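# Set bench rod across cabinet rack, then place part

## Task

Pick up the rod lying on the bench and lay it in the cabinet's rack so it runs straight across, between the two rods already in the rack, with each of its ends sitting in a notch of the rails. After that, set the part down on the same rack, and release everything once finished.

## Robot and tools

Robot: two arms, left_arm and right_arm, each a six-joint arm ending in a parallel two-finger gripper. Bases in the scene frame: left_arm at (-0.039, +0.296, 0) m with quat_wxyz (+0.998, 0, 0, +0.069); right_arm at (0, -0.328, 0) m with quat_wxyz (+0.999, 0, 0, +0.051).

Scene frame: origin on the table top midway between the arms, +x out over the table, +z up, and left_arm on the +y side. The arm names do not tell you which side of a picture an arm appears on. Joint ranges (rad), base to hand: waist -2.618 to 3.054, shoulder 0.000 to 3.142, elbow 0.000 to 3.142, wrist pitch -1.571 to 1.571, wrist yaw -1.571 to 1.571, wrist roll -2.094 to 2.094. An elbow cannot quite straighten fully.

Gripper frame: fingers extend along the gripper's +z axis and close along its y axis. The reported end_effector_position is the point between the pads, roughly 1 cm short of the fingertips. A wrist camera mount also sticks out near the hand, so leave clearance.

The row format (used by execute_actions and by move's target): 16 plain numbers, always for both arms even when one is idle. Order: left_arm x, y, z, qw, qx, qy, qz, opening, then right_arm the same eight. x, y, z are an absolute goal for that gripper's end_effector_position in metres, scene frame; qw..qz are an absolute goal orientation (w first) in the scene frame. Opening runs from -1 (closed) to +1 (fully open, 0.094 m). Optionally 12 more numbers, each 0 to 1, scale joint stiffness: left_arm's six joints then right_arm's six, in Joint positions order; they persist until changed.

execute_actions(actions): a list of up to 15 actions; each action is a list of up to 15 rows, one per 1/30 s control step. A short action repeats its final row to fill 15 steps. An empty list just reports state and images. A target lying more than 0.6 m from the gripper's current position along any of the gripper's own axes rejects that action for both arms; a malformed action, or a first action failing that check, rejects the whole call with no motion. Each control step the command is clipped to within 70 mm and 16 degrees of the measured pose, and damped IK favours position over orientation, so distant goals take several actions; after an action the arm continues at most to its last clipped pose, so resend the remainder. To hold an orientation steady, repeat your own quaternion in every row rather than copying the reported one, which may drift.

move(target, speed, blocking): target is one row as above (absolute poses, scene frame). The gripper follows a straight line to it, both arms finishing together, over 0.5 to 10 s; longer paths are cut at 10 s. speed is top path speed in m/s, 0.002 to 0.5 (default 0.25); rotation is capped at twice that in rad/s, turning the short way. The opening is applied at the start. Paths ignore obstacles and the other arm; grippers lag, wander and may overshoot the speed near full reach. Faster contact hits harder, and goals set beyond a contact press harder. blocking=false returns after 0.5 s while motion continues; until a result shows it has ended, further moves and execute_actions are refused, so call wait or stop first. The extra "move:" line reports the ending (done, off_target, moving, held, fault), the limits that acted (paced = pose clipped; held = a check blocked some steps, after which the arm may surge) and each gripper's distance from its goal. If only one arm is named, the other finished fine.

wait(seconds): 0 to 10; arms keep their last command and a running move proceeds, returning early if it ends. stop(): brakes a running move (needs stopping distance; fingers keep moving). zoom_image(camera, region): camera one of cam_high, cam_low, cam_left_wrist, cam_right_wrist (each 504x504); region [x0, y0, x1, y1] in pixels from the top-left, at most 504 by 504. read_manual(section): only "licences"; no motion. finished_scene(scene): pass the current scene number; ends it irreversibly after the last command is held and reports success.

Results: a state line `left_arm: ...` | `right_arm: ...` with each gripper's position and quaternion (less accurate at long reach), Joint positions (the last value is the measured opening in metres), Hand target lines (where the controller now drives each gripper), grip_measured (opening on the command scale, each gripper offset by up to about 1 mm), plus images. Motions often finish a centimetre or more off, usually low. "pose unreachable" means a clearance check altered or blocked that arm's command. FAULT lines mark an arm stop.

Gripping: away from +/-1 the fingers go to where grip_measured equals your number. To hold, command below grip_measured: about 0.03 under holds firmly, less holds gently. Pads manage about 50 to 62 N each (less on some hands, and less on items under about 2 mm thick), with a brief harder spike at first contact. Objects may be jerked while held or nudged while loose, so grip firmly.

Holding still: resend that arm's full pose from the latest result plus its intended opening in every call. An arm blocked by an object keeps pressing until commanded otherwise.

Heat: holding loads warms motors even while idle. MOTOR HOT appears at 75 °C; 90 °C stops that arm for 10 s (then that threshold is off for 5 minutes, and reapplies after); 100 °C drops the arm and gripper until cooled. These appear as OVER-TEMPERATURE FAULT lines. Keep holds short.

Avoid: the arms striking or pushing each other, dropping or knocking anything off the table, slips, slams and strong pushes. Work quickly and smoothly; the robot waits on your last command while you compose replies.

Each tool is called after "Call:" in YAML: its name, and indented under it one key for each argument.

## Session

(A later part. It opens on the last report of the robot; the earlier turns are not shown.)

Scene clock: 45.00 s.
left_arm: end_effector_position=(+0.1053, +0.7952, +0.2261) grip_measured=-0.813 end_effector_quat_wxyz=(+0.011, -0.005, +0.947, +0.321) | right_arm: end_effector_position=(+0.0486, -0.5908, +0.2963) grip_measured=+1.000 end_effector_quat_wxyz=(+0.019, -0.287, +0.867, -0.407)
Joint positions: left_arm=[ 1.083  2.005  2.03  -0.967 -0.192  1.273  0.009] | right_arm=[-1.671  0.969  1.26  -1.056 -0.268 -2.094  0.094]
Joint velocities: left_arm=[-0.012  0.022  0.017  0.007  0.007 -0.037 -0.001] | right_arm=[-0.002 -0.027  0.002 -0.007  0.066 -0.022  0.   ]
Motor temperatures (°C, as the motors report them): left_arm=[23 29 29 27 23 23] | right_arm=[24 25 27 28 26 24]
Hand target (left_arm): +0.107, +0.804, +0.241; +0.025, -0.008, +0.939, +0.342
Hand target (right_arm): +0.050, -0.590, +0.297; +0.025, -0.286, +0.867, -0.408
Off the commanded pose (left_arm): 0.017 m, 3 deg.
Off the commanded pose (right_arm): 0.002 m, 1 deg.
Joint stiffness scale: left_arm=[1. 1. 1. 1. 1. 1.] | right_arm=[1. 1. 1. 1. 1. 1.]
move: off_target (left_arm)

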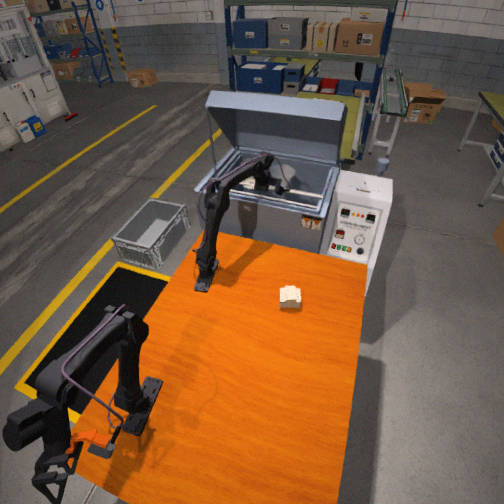

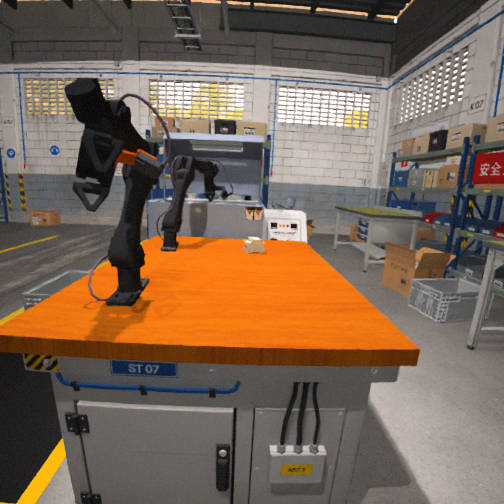

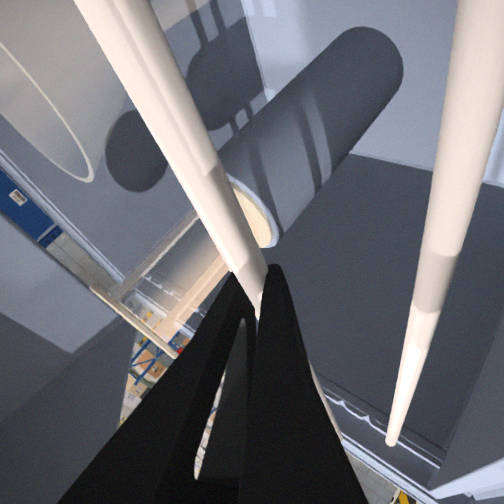

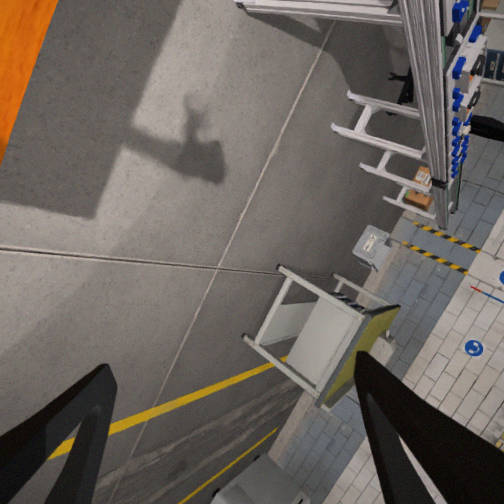

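Call:
move:
  target: [0.105,0.816,0.226,0.02,-0.007,0.94,0.342,-1,0.05,-0.59,0.297,0.025,-0.286,0.867,-0.408,1]
  speed: 0.03

Call:
zoom_image:
  camera: "cam_high"
  region: [200, 150, 340, 230]

Call:
zoom_image:
  camera: "cam_left_wrist"
  region: [260, 330, 460, 504]

Scene clock: 51.50 s.
left_arm: end_effector_position=(+0.1047, +0.8068, +0.2149) grip_measured=-0.813 end_effector_quat_wxyz=(+0.009, -0.004, +0.946, +0.323) | right_arm: end_effector_position=(+0.0486, -0.5908, +0.2963) grip_measured=+1.000 end_effector_quat_wxyz=(+0.019, -0.287, +0.867, -0.407)
Joint positions: left_arm=[ 1.093  2.038  2.03  -0.928 -0.191  1.286  0.009] | right_arm=[-1.671  0.969  1.26  -1.056 -0.268 -2.094  0.094]
Joint velocities: left_arm=[-0.007 -0.007  0.012  0.022  0.007  0.007  0.   ] | right_arm=[ 0.017 -0.002 -0.002 -0.007 -0.022 -0.007  0.   ]
Motor temperatures (°C, as the motors report them): left_arm=[23 30 29 27 23 23] | right_arm=[24 25 28 28 26 24]
Hand target (left_arm): +0.105, +0.815, +0.226; +0.020, -0.007, +0.940, +0.342
Hand target (right_arm): +0.050, -0.590, +0.297; +0.025, -0.286, +0.867, -0.408
Off the commanded pose (left_arm): 0.014 m, 3 deg.
Off the commanded pose (right_arm): 0.002 m, 1 deg.
Joint stiffness scale: left_arm=[1. 1. 1. 1. 1. 1.] | right_arm=[1. 1. 1. 1. 1. 1.]
move: off_target (left_arm)

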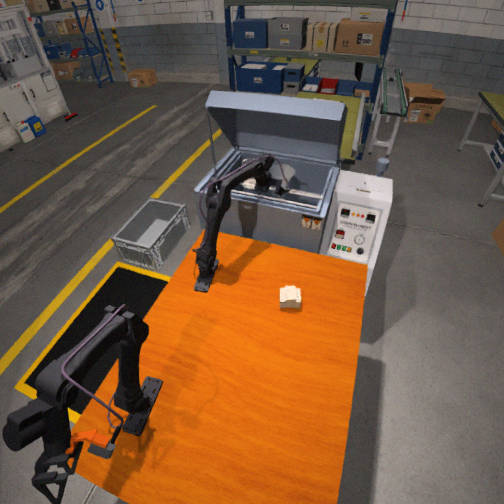

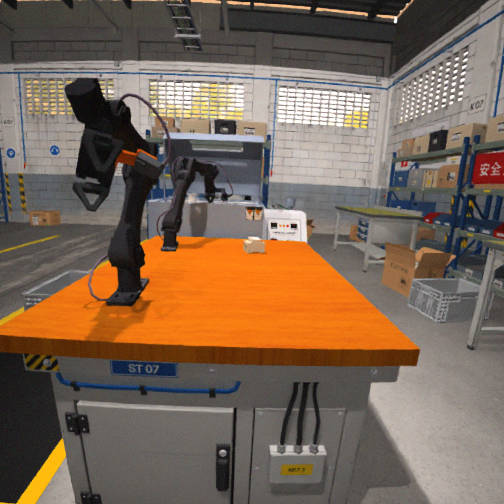

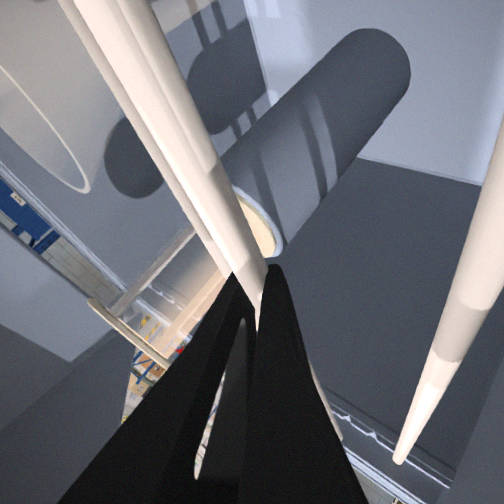

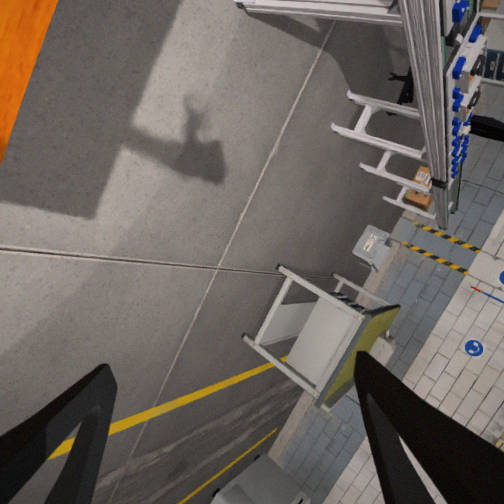

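Region (200, 150, 340, 230) of cam_high's 504x504 image, scaled by 3.600, with more detail than that image has; it fills the top 288 rows of this view, and the rest is white.

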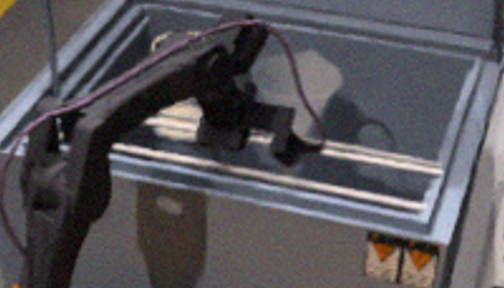

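Region (260, 330, 460, 504) of cam_left_wrist's 504x504 image, scaled by 2.520, with more detail than that image has; it fills the top 438 rows of this view, and the rest is white.

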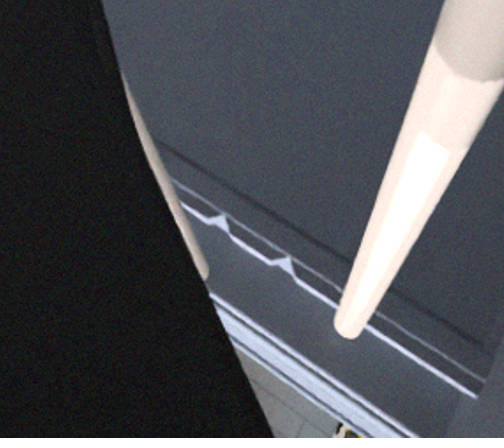

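Call:
move:
  target: [0.103,0.80,0.222,0.012,0.012,0.94,0.342,-1,0.05,-0.59,0.297,0.025,-0.286,0.867,-0.408,1]
  speed: 0.03

Call:
zoom_image:
  camera: "cam_high"
  region: [200, 150, 340, 230]

Call:
zoom_image:
  camera: "cam_left_wrist"
  region: [260, 330, 460, 504]

Scene clock: 59.07 s.
left_arm: end_effector_position=(+0.1030, +0.8017, +0.2125) grip_measured=-0.813 end_effector_quat_wxyz=(+0.008, +0.007, +0.944, +0.330) | right_arm: end_effector_position=(+0.0486, -0.5908, +0.2963) grip_measured=+1.000 end_effector_quat_wxyz=(+0.019, -0.287, +0.867, -0.407)
Joint positions: left_arm=[ 1.093  1.995  1.949 -0.876 -0.19   1.31   0.009] | right_arm=[-1.671  0.969  1.26  -1.056 -0.268 -2.094  0.094]
Joint velocities: left_arm=[-0.007 -0.002 -0.007 -0.007 -0.022  0.051  0.001] | right_arm=[ 0.012  0.012 -0.022  0.051  0.037  0.007  0.   ]
Motor temperatures (°C, as the motors report them): left_arm=[23 31 29 28 23 23] | right_arm=[24 25 28 28 26 24]
Hand target (left_arm): +0.103, +0.800, +0.222; +0.012, +0.012, +0.940, +0.341
Hand target (right_arm): +0.050, -0.590, +0.297; +0.025, -0.286, +0.867, -0.408
Off the commanded pose (left_arm): 0.010 m, 2 deg.
Off the commanded pose (right_arm): 0.002 m, 1 deg.
Joint stiffness scale: left_arm=[1. 1. 1. 1. 1. 1.] | right_arm=[1. 1. 1. 1. 1. 1.]
move: done

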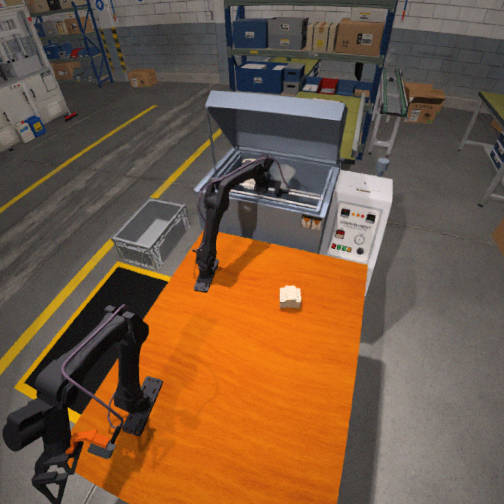

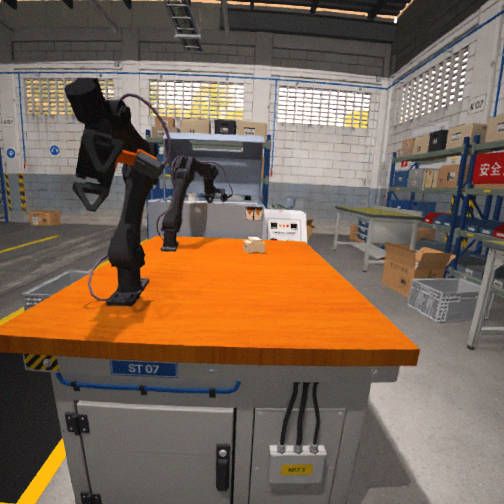

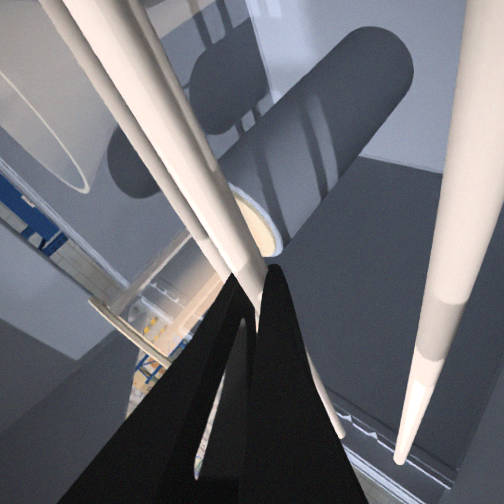

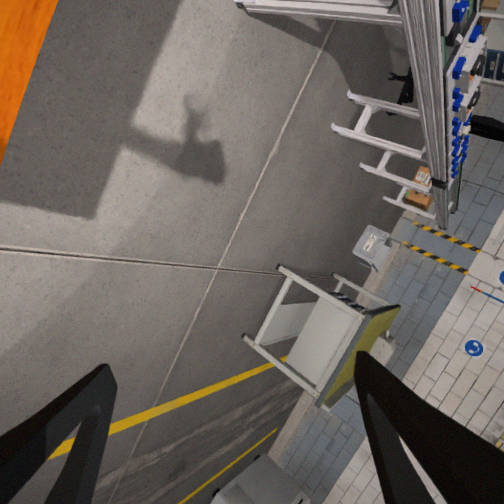

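Region (200, 150, 340, 230) of cam_high's 504x504 image, scaled by 3.600, with more detail than that image has; it fills the top 288 rows of this view, and the rest is white.

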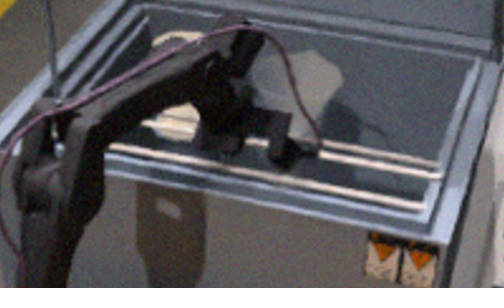

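Region (260, 330, 460, 504) of cam_left_wrist's 504x504 image, scaled by 2.520, with more detail than that image has; it fills the top 438 rows of this view, and the rest is white.

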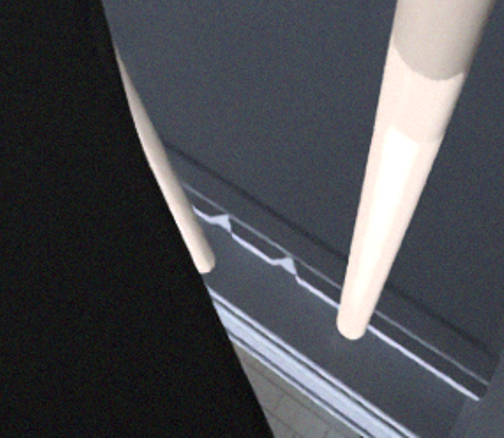

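Call:
move:
  target: [0.085,0.795,0.232,0.012,0.012,0.94,0.342,-1,0.05,-0.59,0.297,0.025,-0.286,0.867,-0.408,1]
  speed: 0.03

Call:
zoom_image:
  camera: "cam_high"
  region: [200, 150, 340, 230]

Call:
zoom_image:
  camera: "cam_left_wrist"
  region: [260, 330, 460, 504]

Scene clock: 63.63 s.
left_arm: end_effector_position=(+0.0885, +0.7993, +0.2244) grip_measured=-0.813 end_effector_quat_wxyz=(+0.005, +0.013, +0.941, +0.338) | right_arm: end_effector_position=(+0.0486, -0.5908, +0.2963) grip_measured=+1.000 end_effector_quat_wxyz=(+0.019, -0.287, +0.867, -0.407)
Joint positions: left_arm=[ 1.122  1.957  1.932 -0.876 -0.178  1.349  0.009] | right_arm=[-1.671  0.969  1.26  -1.056 -0.268 -2.094  0.094]
Joint velocities: left_arm=[-0.002  0.012 -0.017 -0.007  0.007 -0.081  0.001] | right_arm=[-0.012 -0.007  0.007 -0.081 -0.081 -0.022  0.   ]
Motor temperatures (°C, as the motors report them): left_arm=[23 31 29 28 23 23] | right_arm=[24 25 28 29 26 24]
Hand target (left_arm): +0.085, +0.795, +0.232; +0.012, +0.012, +0.940, +0.342
Hand target (right_arm): +0.050, -0.590, +0.297; +0.025, -0.286, +0.867, -0.408
Off the commanded pose (left_arm): 0.009 m, 1 deg.
Off the commanded pose (right_arm): 0.002 m, 1 deg.
Joint stiffness scale: left_arm=[1. 1. 1. 1. 1. 1.] | right_arm=[1. 1. 1. 1. 1. 1.]
move: done

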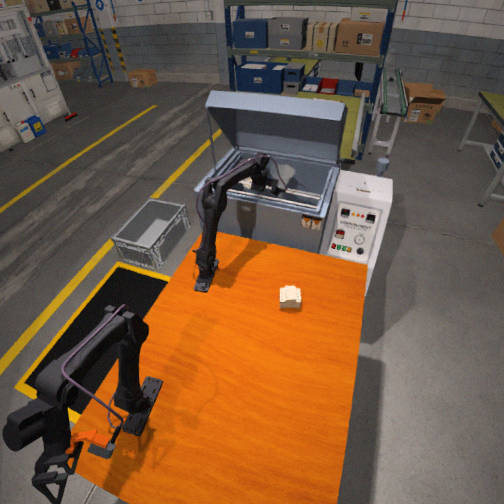

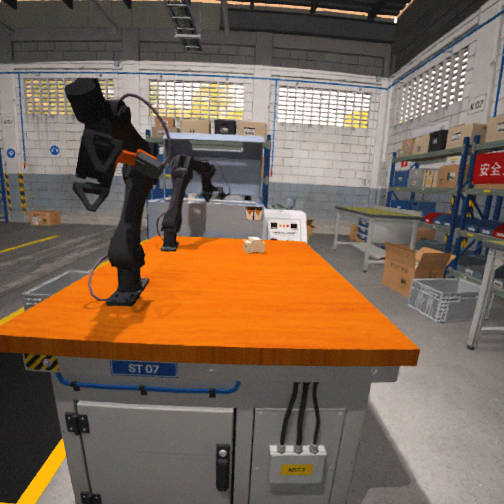

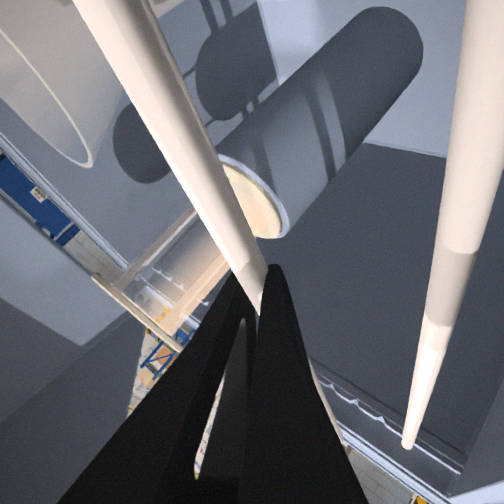

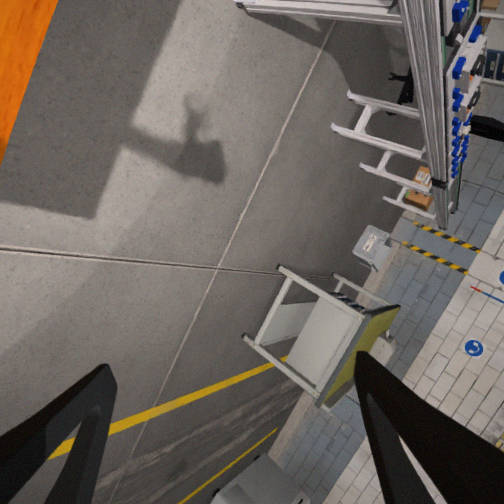

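Region (200, 150, 340, 230) of cam_high's 504x504 image, scaled by 3.600, with more detail than that image has; it fills the top 288 rows of this view, and the rest is white.

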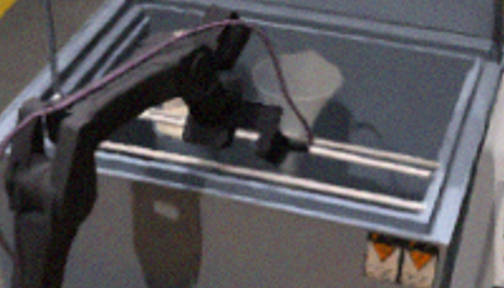

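Region (260, 330, 460, 504) of cam_left_wrist's 504x504 image, scaled by 2.520, with more detail than that image has; it fills the top 438 rows of this view, and the rest is white.

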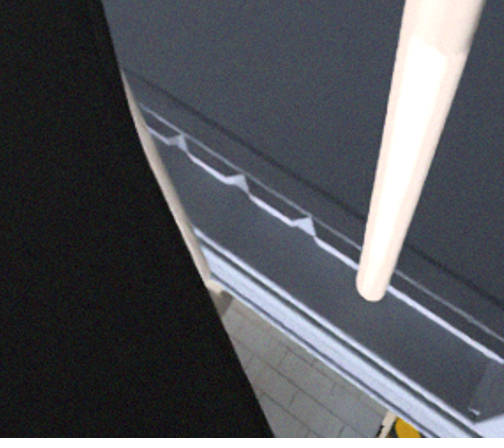

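Call:
move:
  target: [0.092,0.797,0.222,0.022,0.005,0.94,0.342,-1,0.05,-0.59,0.297,0.025,-0.286,0.867,-0.408,1]
  speed: 0.03

Call:
zoom_image:
  camera: "cam_high"
  region: [200, 150, 340, 230]

Call:
zoom_image:
  camera: "cam_left_wrist"
  region: [260, 330, 460, 504]

Scene clock: 67.40 s.
left_arm: end_effector_position=(+0.0885, +0.7974, +0.2137) grip_measured=-0.813 end_effector_quat_wxyz=(+0.005, +0.013, +0.944, +0.329) | right_arm: end_effector_position=(+0.0486, -0.5908, +0.2963) grip_measured=+1.000 end_effector_quat_wxyz=(+0.019, -0.287, +0.867, -0.407)
Joint positions: left_arm=[ 1.122  1.957  1.9   -0.862 -0.174  1.346  0.009] | right_arm=[-1.671  0.969  1.26  -1.056 -0.268 -2.094  0.094]
Joint velocities: left_arm=[ 0.002  0.002  0.007 -0.051 -0.051 -0.022  0.   ] | right_arm=[-0.002  0.017  0.002 -0.037 -0.022  0.081  0.   ]
Motor temperatures (°C, as the motors report them): left_arm=[23 32 29 28 23 23] | right_arm=[24 25 28 29 26 24]
Hand target (left_arm): +0.092, +0.797, +0.222; +0.022, +0.005, +0.940, +0.341
Hand target (right_arm): +0.050, -0.590, +0.297; +0.025, -0.286, +0.867, -0.408
Off the commanded pose (left_arm): 0.009 m, 3 deg.
Off the commanded pose (right_arm): 0.002 m, 1 deg.
Joint stiffness scale: left_arm=[1. 1. 1. 1. 1. 1.] | right_arm=[1. 1. 1. 1. 1. 1.]
move: off_target (left_arm)

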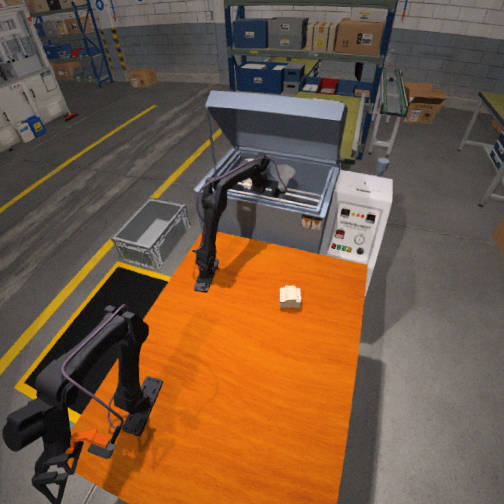

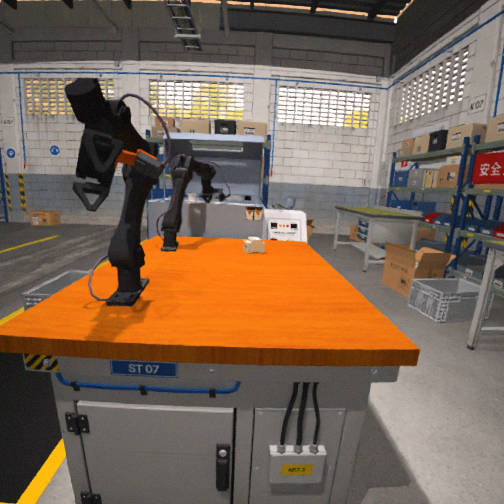

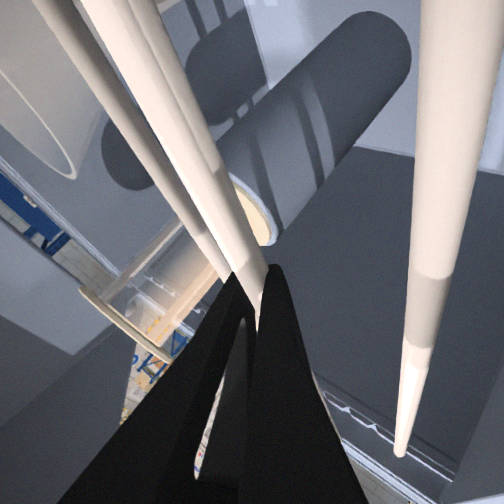

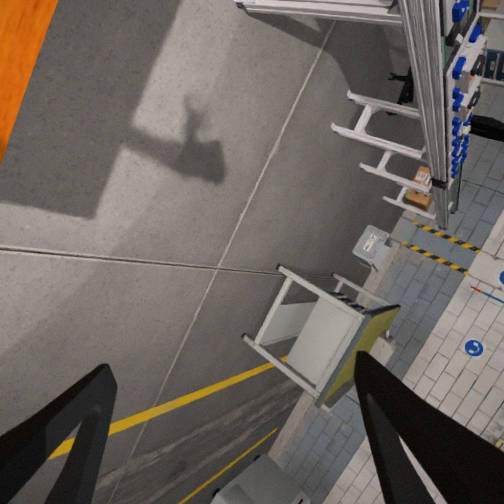

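Region (200, 150, 340, 230) of cam_high's 504x504 image, scaled by 3.600, with more detail than that image has; it fills the top 288 rows of this view, and the rest is white.

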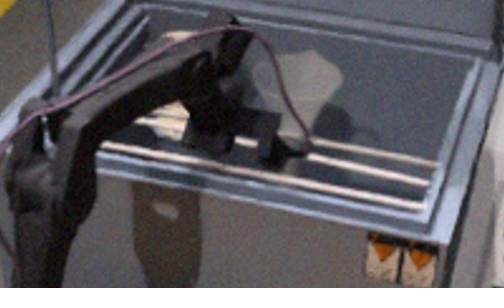

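Region (260, 330, 460, 504) of cam_left_wrist's 504x504 image, scaled by 2.520, with more detail than that image has; it fills the top 438 rows of this view, and the rest is white.

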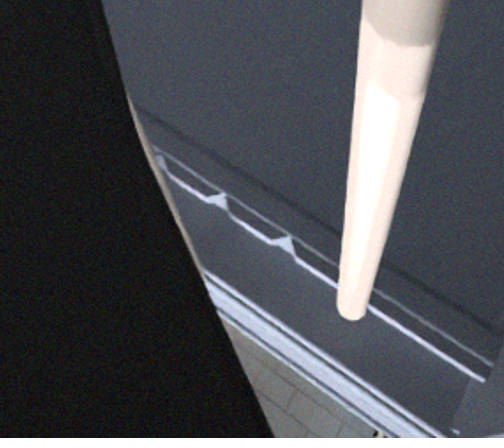

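Left end now on the lip; need +x about 6 mm.

Call:
move:
  target: [0.099,0.797,0.224,0.026,0.005,0.94,0.342,-1,0.05,-0.59,0.297,0.025,-0.286,0.867,-0.408,1]
  speed: 0.02

Call:
zoom_image:
  camera: "cam_high"
  region: [200, 150, 340, 230]

Call:
zoom_image:
  camera: "cam_left_wrist"
  region: [260, 330, 460, 504]

Scene clock: 71.47 s.
left_arm: end_effector_position=(+0.0886, +0.7978, +0.2141) grip_measured=-0.813 end_effector_quat_wxyz=(+0.006, +0.009, +0.944, +0.330) | right_arm: end_effector_position=(+0.0486, -0.5908, +0.2963) grip_measured=+1.000 end_effector_quat_wxyz=(+0.019, -0.287, +0.867, -0.407)
Joint positions: left_arm=[ 1.122  1.957  1.9   -0.86  -0.175  1.338  0.009] | right_arm=[-1.671  0.969  1.26  -1.056 -0.268 -2.094  0.094]
Joint velocities: left_arm=[ 0.002 -0.002 -0.007  0.022  0.037  0.066  0.001] | right_arm=[ 0.012  0.002 -0.007 -0.051 -0.007  0.037  0.   ]
Motor temperatures (°C, as the motors report them): left_arm=[23 32 28 28 23 23] | right_arm=[24 25 28 29 26 24]
Hand target (left_arm): +0.099, +0.797, +0.224; +0.026, +0.005, +0.940, +0.341
Hand target (right_arm): +0.050, -0.590, +0.297; +0.025, -0.286, +0.867, -0.408
Off the commanded pose (left_arm): 0.014 m, 3 deg.
Off the commanded pose (right_arm): 0.002 m, 1 deg.
Joint stiffness scale: left_arm=[1. 1. 1. 1. 1. 1.] | right_arm=[1. 1. 1. 1. 1. 1.]
move: off_target (left_arm)

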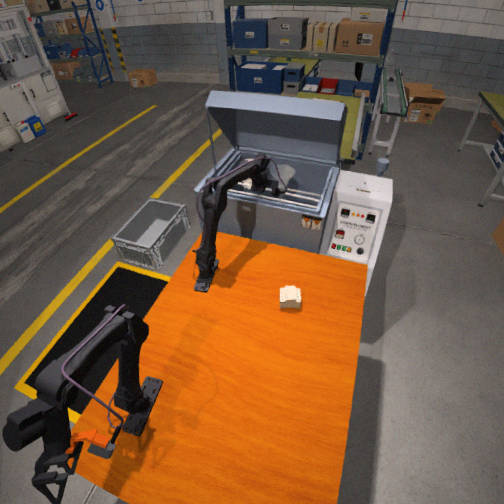

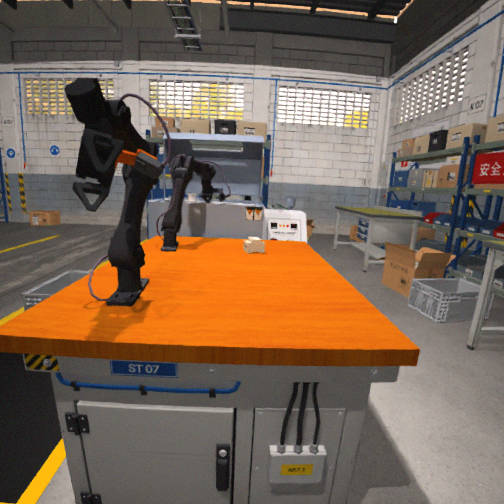

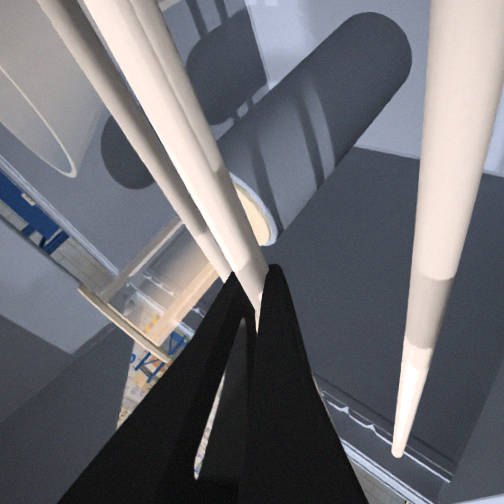

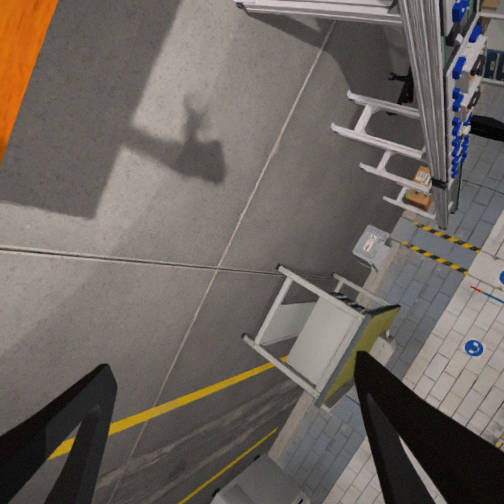

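Region (200, 150, 340, 230) of cam_high's 504x504 image, scaled by 3.600, with more detail than that image has; it fills the top 288 rows of this view, and the rest is white.

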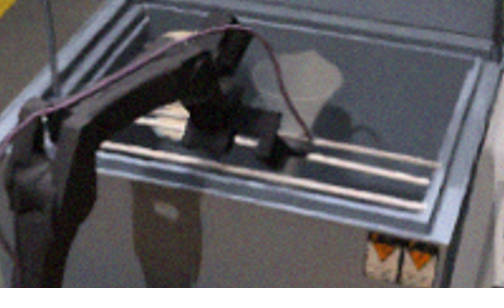

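Region (260, 330, 460, 504) of cam_left_wrist's 504x504 image, scaled by 2.520, with more detail than that image has; it fills the top 438 rows of this view, and the rest is white.

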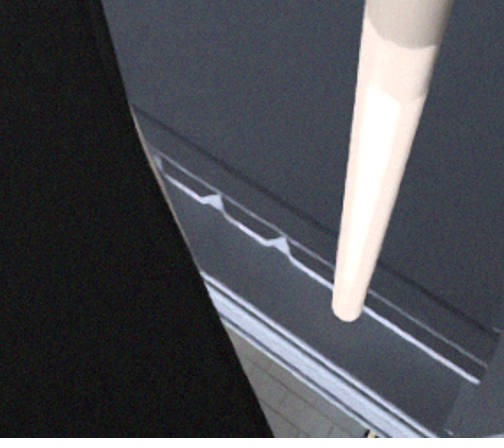

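Friction deadband.

Call:
move:
  target: [0.104,0.797,0.226,0.02,0.005,0.94,0.342,-1,0.05,-0.59,0.297,0.025,-0.286,0.867,-0.408,1]
  speed: 0.03

Call:
zoom_image:
  camera: "cam_high"
  region: [200, 150, 340, 230]

Call:
zoom_image:
  camera: "cam_left_wrist"
  region: [260, 330, 460, 504]

Scene clock: 74.60 s.
left_arm: end_effector_position=(+0.0960, +0.7950, +0.2137) grip_measured=-0.813 end_effector_quat_wxyz=(+0.009, +0.009, +0.944, +0.329) | right_arm: end_effector_position=(+0.0486, -0.5908, +0.2963) grip_measured=+1.000 end_effector_quat_wxyz=(+0.019, -0.287, +0.867, -0.407)
Joint positions: left_arm=[ 1.104  1.957  1.9   -0.864 -0.18   1.322  0.009] | right_arm=[-1.671  0.969  1.26  -1.056 -0.268 -2.094  0.094]
Joint velocities: left_arm=[ 0.007 -0.007 -0.007 -0.037  0.022  0.022  0.002] | right_arm=[ 0.002 -0.012  0.002 -0.081 -0.037 -0.037  0.   ]
Motor temperatures (°C, as the motors report them): left_arm=[23 32 29 28 23 23] | right_arm=[24 25 28 29 26 24]
Hand target (left_arm): +0.104, +0.796, +0.226; +0.021, +0.005, +0.940, +0.342
Hand target (right_arm): +0.050, -0.590, +0.297; +0.025, -0.286, +0.867, -0.408
Off the commanded pose (left_arm): 0.015 m, 2 deg.
Off the commanded pose (right_arm): 0.002 m, 1 deg.
Joint stiffness scale: left_arm=[1. 1. 1. 1. 1. 1.] | right_arm=[1. 1. 1. 1. 1. 1.]
move: off_target (left_arm)

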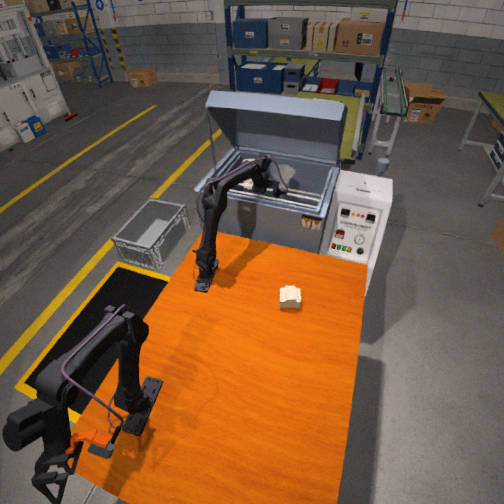

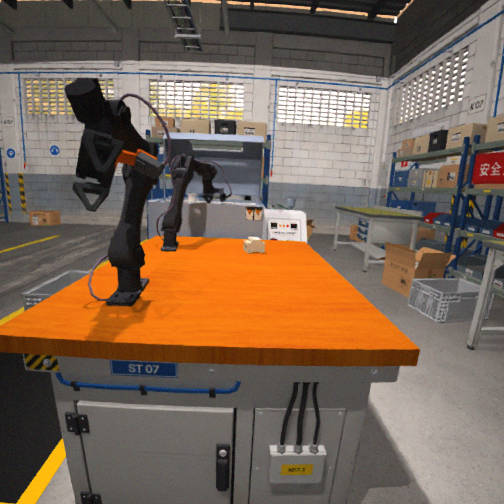

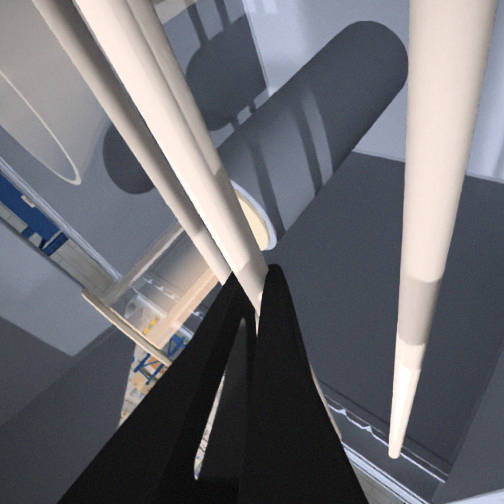

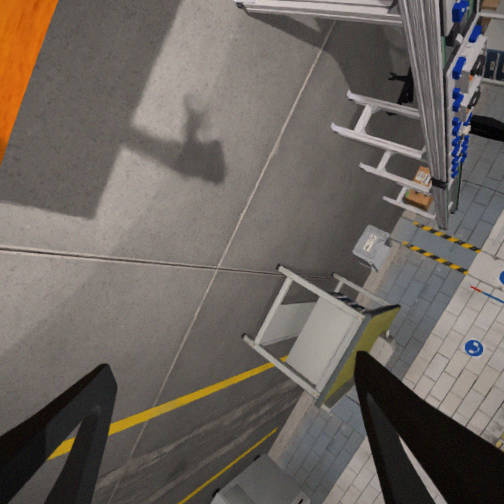

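Region (200, 150, 340, 230) of cam_high's 504x504 image, scaled by 3.600, with more detail than that image has; it fills the top 288 rows of this view, and the rest is white.

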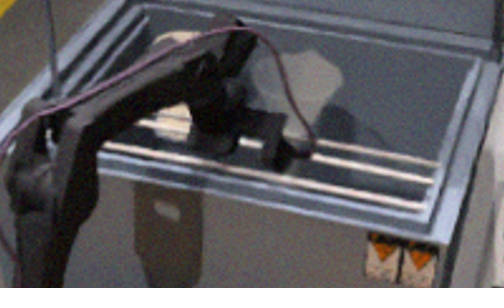

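Region (260, 330, 460, 504) of cam_left_wrist's 504x504 image, scaled by 2.520, with more detail than that image has; it fills the top 438 rows of this view, and the rest is white.

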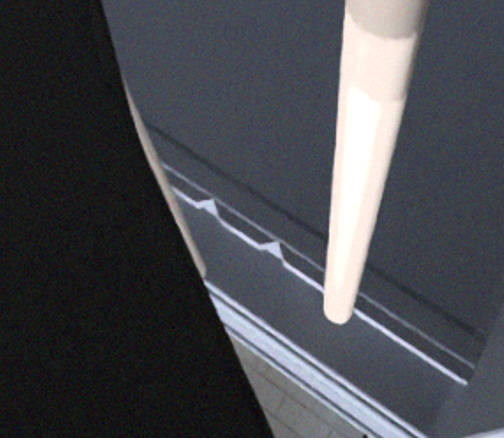

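Parallel now. Lower ~12 mm, +3 mm y.

Call:
move:
  target: [0.099,0.804,0.212,0.02,0.005,0.94,0.342,-1,0.05,-0.59,0.297,0.025,-0.286,0.867,-0.408,1]
  speed: 0.02

Call:
zoom_image:
  camera: "cam_high"
  region: [200, 150, 340, 230]

Call:
zoom_image:
  camera: "cam_left_wrist"
  region: [260, 330, 460, 504]

Scene clock: 79.23 s.
left_arm: end_effector_position=(+0.0964, +0.7971, +0.2154) grip_measured=-0.813 end_effector_quat_wxyz=(+0.009, +0.009, +0.942, +0.334) | right_arm: end_effector_position=(+0.0486, -0.5908, +0.2963) grip_measured=+1.000 end_effector_quat_wxyz=(+0.019, -0.287, +0.867, -0.407)
Joint positions: left_arm=[ 1.104  1.957  1.9   -0.853 -0.182  1.324  0.009] | right_arm=[-1.671  0.969  1.26  -1.056 -0.268 -2.094  0.094]
Joint velocities: left_arm=[-0.002 -0.007 -0.002 -0.007  0.051 -0.007 -0.   ] | right_arm=[ 0.002 -0.017 -0.017 -0.022 -0.037 -0.022  0.   ]
Motor temperatures (°C, as the motors report them): left_arm=[23 32 29 28 23 23] | right_arm=[24 25 28 29 26 24]
Hand target (left_arm): +0.099, +0.804, +0.212; +0.020, +0.005, +0.940, +0.341
Hand target (right_arm): +0.050, -0.590, +0.297; +0.025, -0.286, +0.867, -0.408
Off the commanded pose (left_arm): 0.008 m, 2 deg.
Off the commanded pose (right_arm): 0.002 m, 1 deg.
Joint stiffness scale: left_arm=[1. 1. 1. 1. 1. 1.] | right_arm=[1. 1. 1. 1. 1. 1.]
move: done

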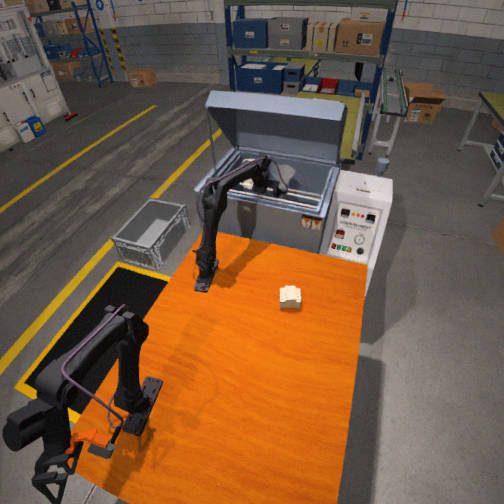

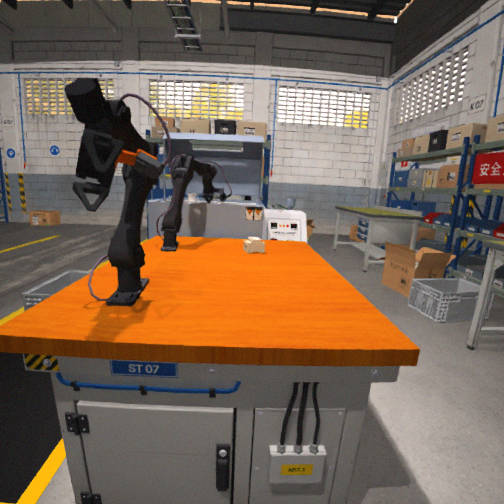

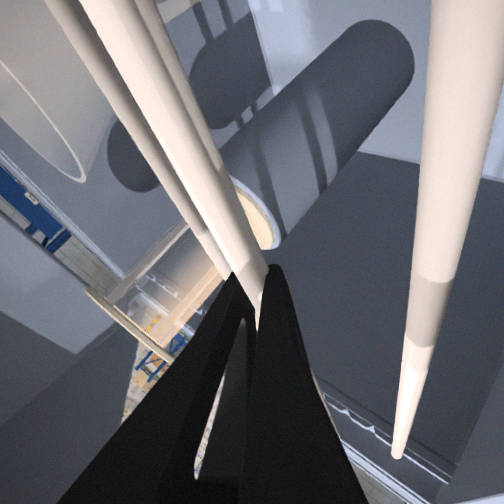

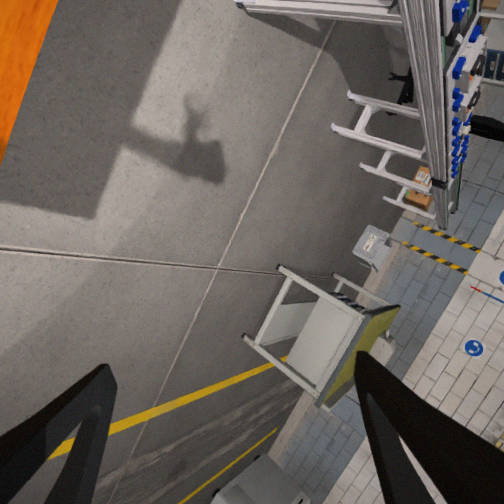

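Region (200, 150, 340, 230) of cam_high's 504x504 image, scaled by 3.600, with more detail than that image has; it fills the top 288 rows of this view, and the rest is white.

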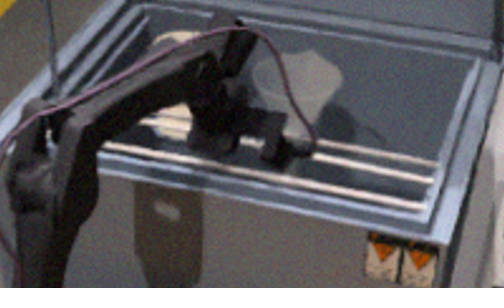

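Region (260, 330, 460, 504) of cam_left_wrist's 504x504 image, scaled by 2.520, with more detail than that image has; it fills the top 438 rows of this view, and the rest is white.

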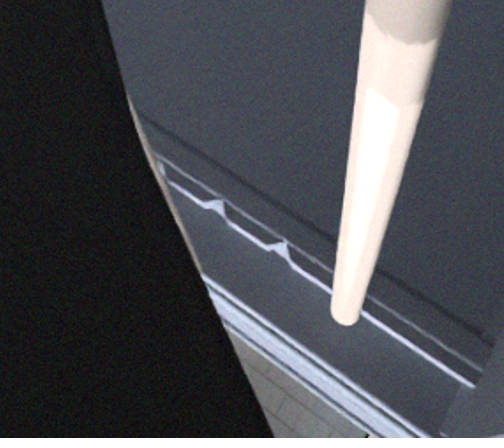

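Call:
move:
  target: [0.099,0.802,0.202,0.02,0.005,0.94,0.342,-1,0.05,-0.59,0.297,0.025,-0.286,0.867,-0.408,1]
  speed: 0.02

Call:
zoom_image:
  camera: "cam_high"
  region: [200, 150, 340, 230]

Call:
zoom_image:
  camera: "cam_left_wrist"
  region: [260, 330, 460, 504]

Scene clock: 85.17 s.
left_arm: end_effector_position=(+0.0965, +0.7985, +0.2006) grip_measured=-0.813 end_effector_quat_wxyz=(+0.008, +0.009, +0.943, +0.333) | right_arm: end_effector_position=(+0.0486, -0.5908, +0.2963) grip_measured=+1.000 end_effector_quat_wxyz=(+0.019, -0.287, +0.867, -0.407)
Joint positions: left_arm=[ 1.104  1.957  1.843 -0.8   -0.184  1.325  0.009] | right_arm=[-1.671  0.969  1.26  -1.056 -0.268 -2.094  0.094]
Joint velocities: left_arm=[-0.017 -0.012 -0.002 -0.051 -0.051 -0.066  0.001] | right_arm=[ 0.007 -0.002  0.007  0.007 -0.022  0.007  0.   ]
Motor temperatures (°C, as the motors report them): left_arm=[23 32 29 29 23 23] | right_arm=[24 25 28 29 26 24]
Hand target (left_arm): +0.099, +0.802, +0.202; +0.020, +0.005, +0.940, +0.341
Hand target (right_arm): +0.050, -0.590, +0.297; +0.025, -0.286, +0.867, -0.408
Off the commanded pose (left_arm): 0.004 m, 2 deg.
Off the commanded pose (right_arm): 0.002 m, 1 deg.
Joint stiffness scale: left_arm=[1. 1. 1. 1. 1. 1.] | right_arm=[1. 1. 1. 1. 1. 1.]
move: done

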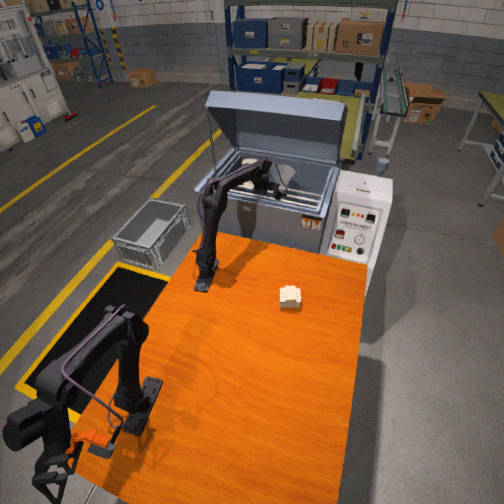

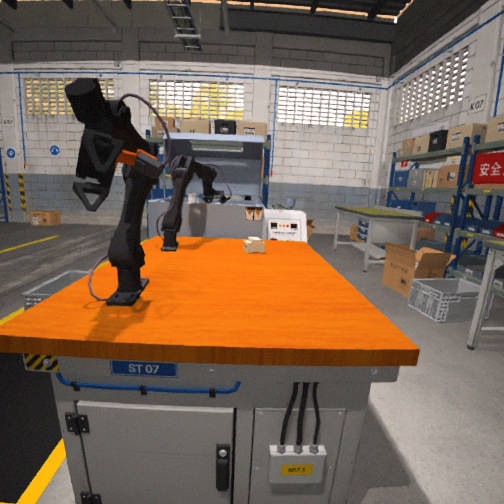

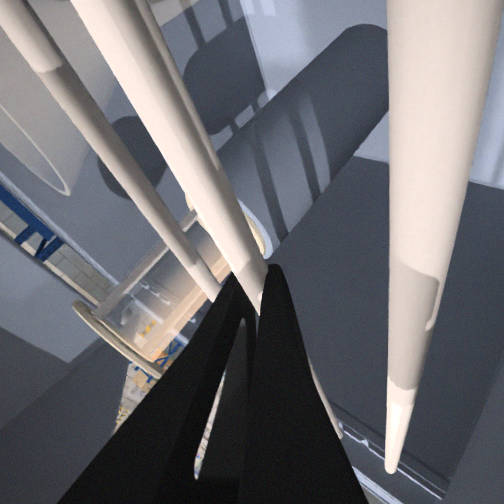

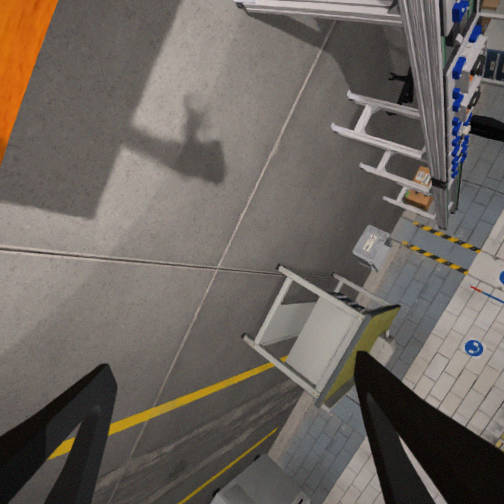

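Region (200, 150, 340, 230) of cam_high's 504x504 image, scaled by 3.600, with more detail than that image has; it fills the top 288 rows of this view, and the rest is white.

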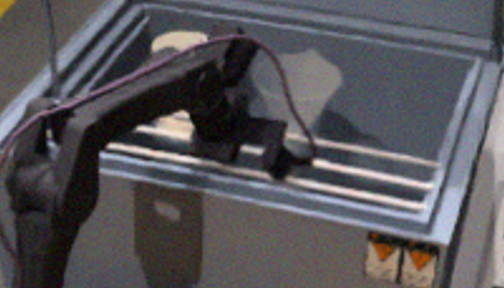

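Region (260, 330, 460, 504) of cam_left_wrist's 504x504 image, scaled by 2.520, with more detail than that image has; it fills the top 438 rows of this view, and the rest is white.

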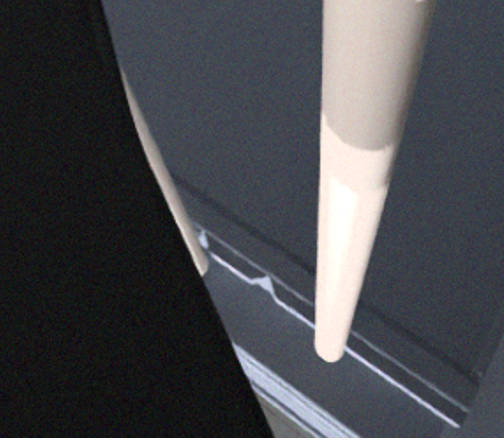

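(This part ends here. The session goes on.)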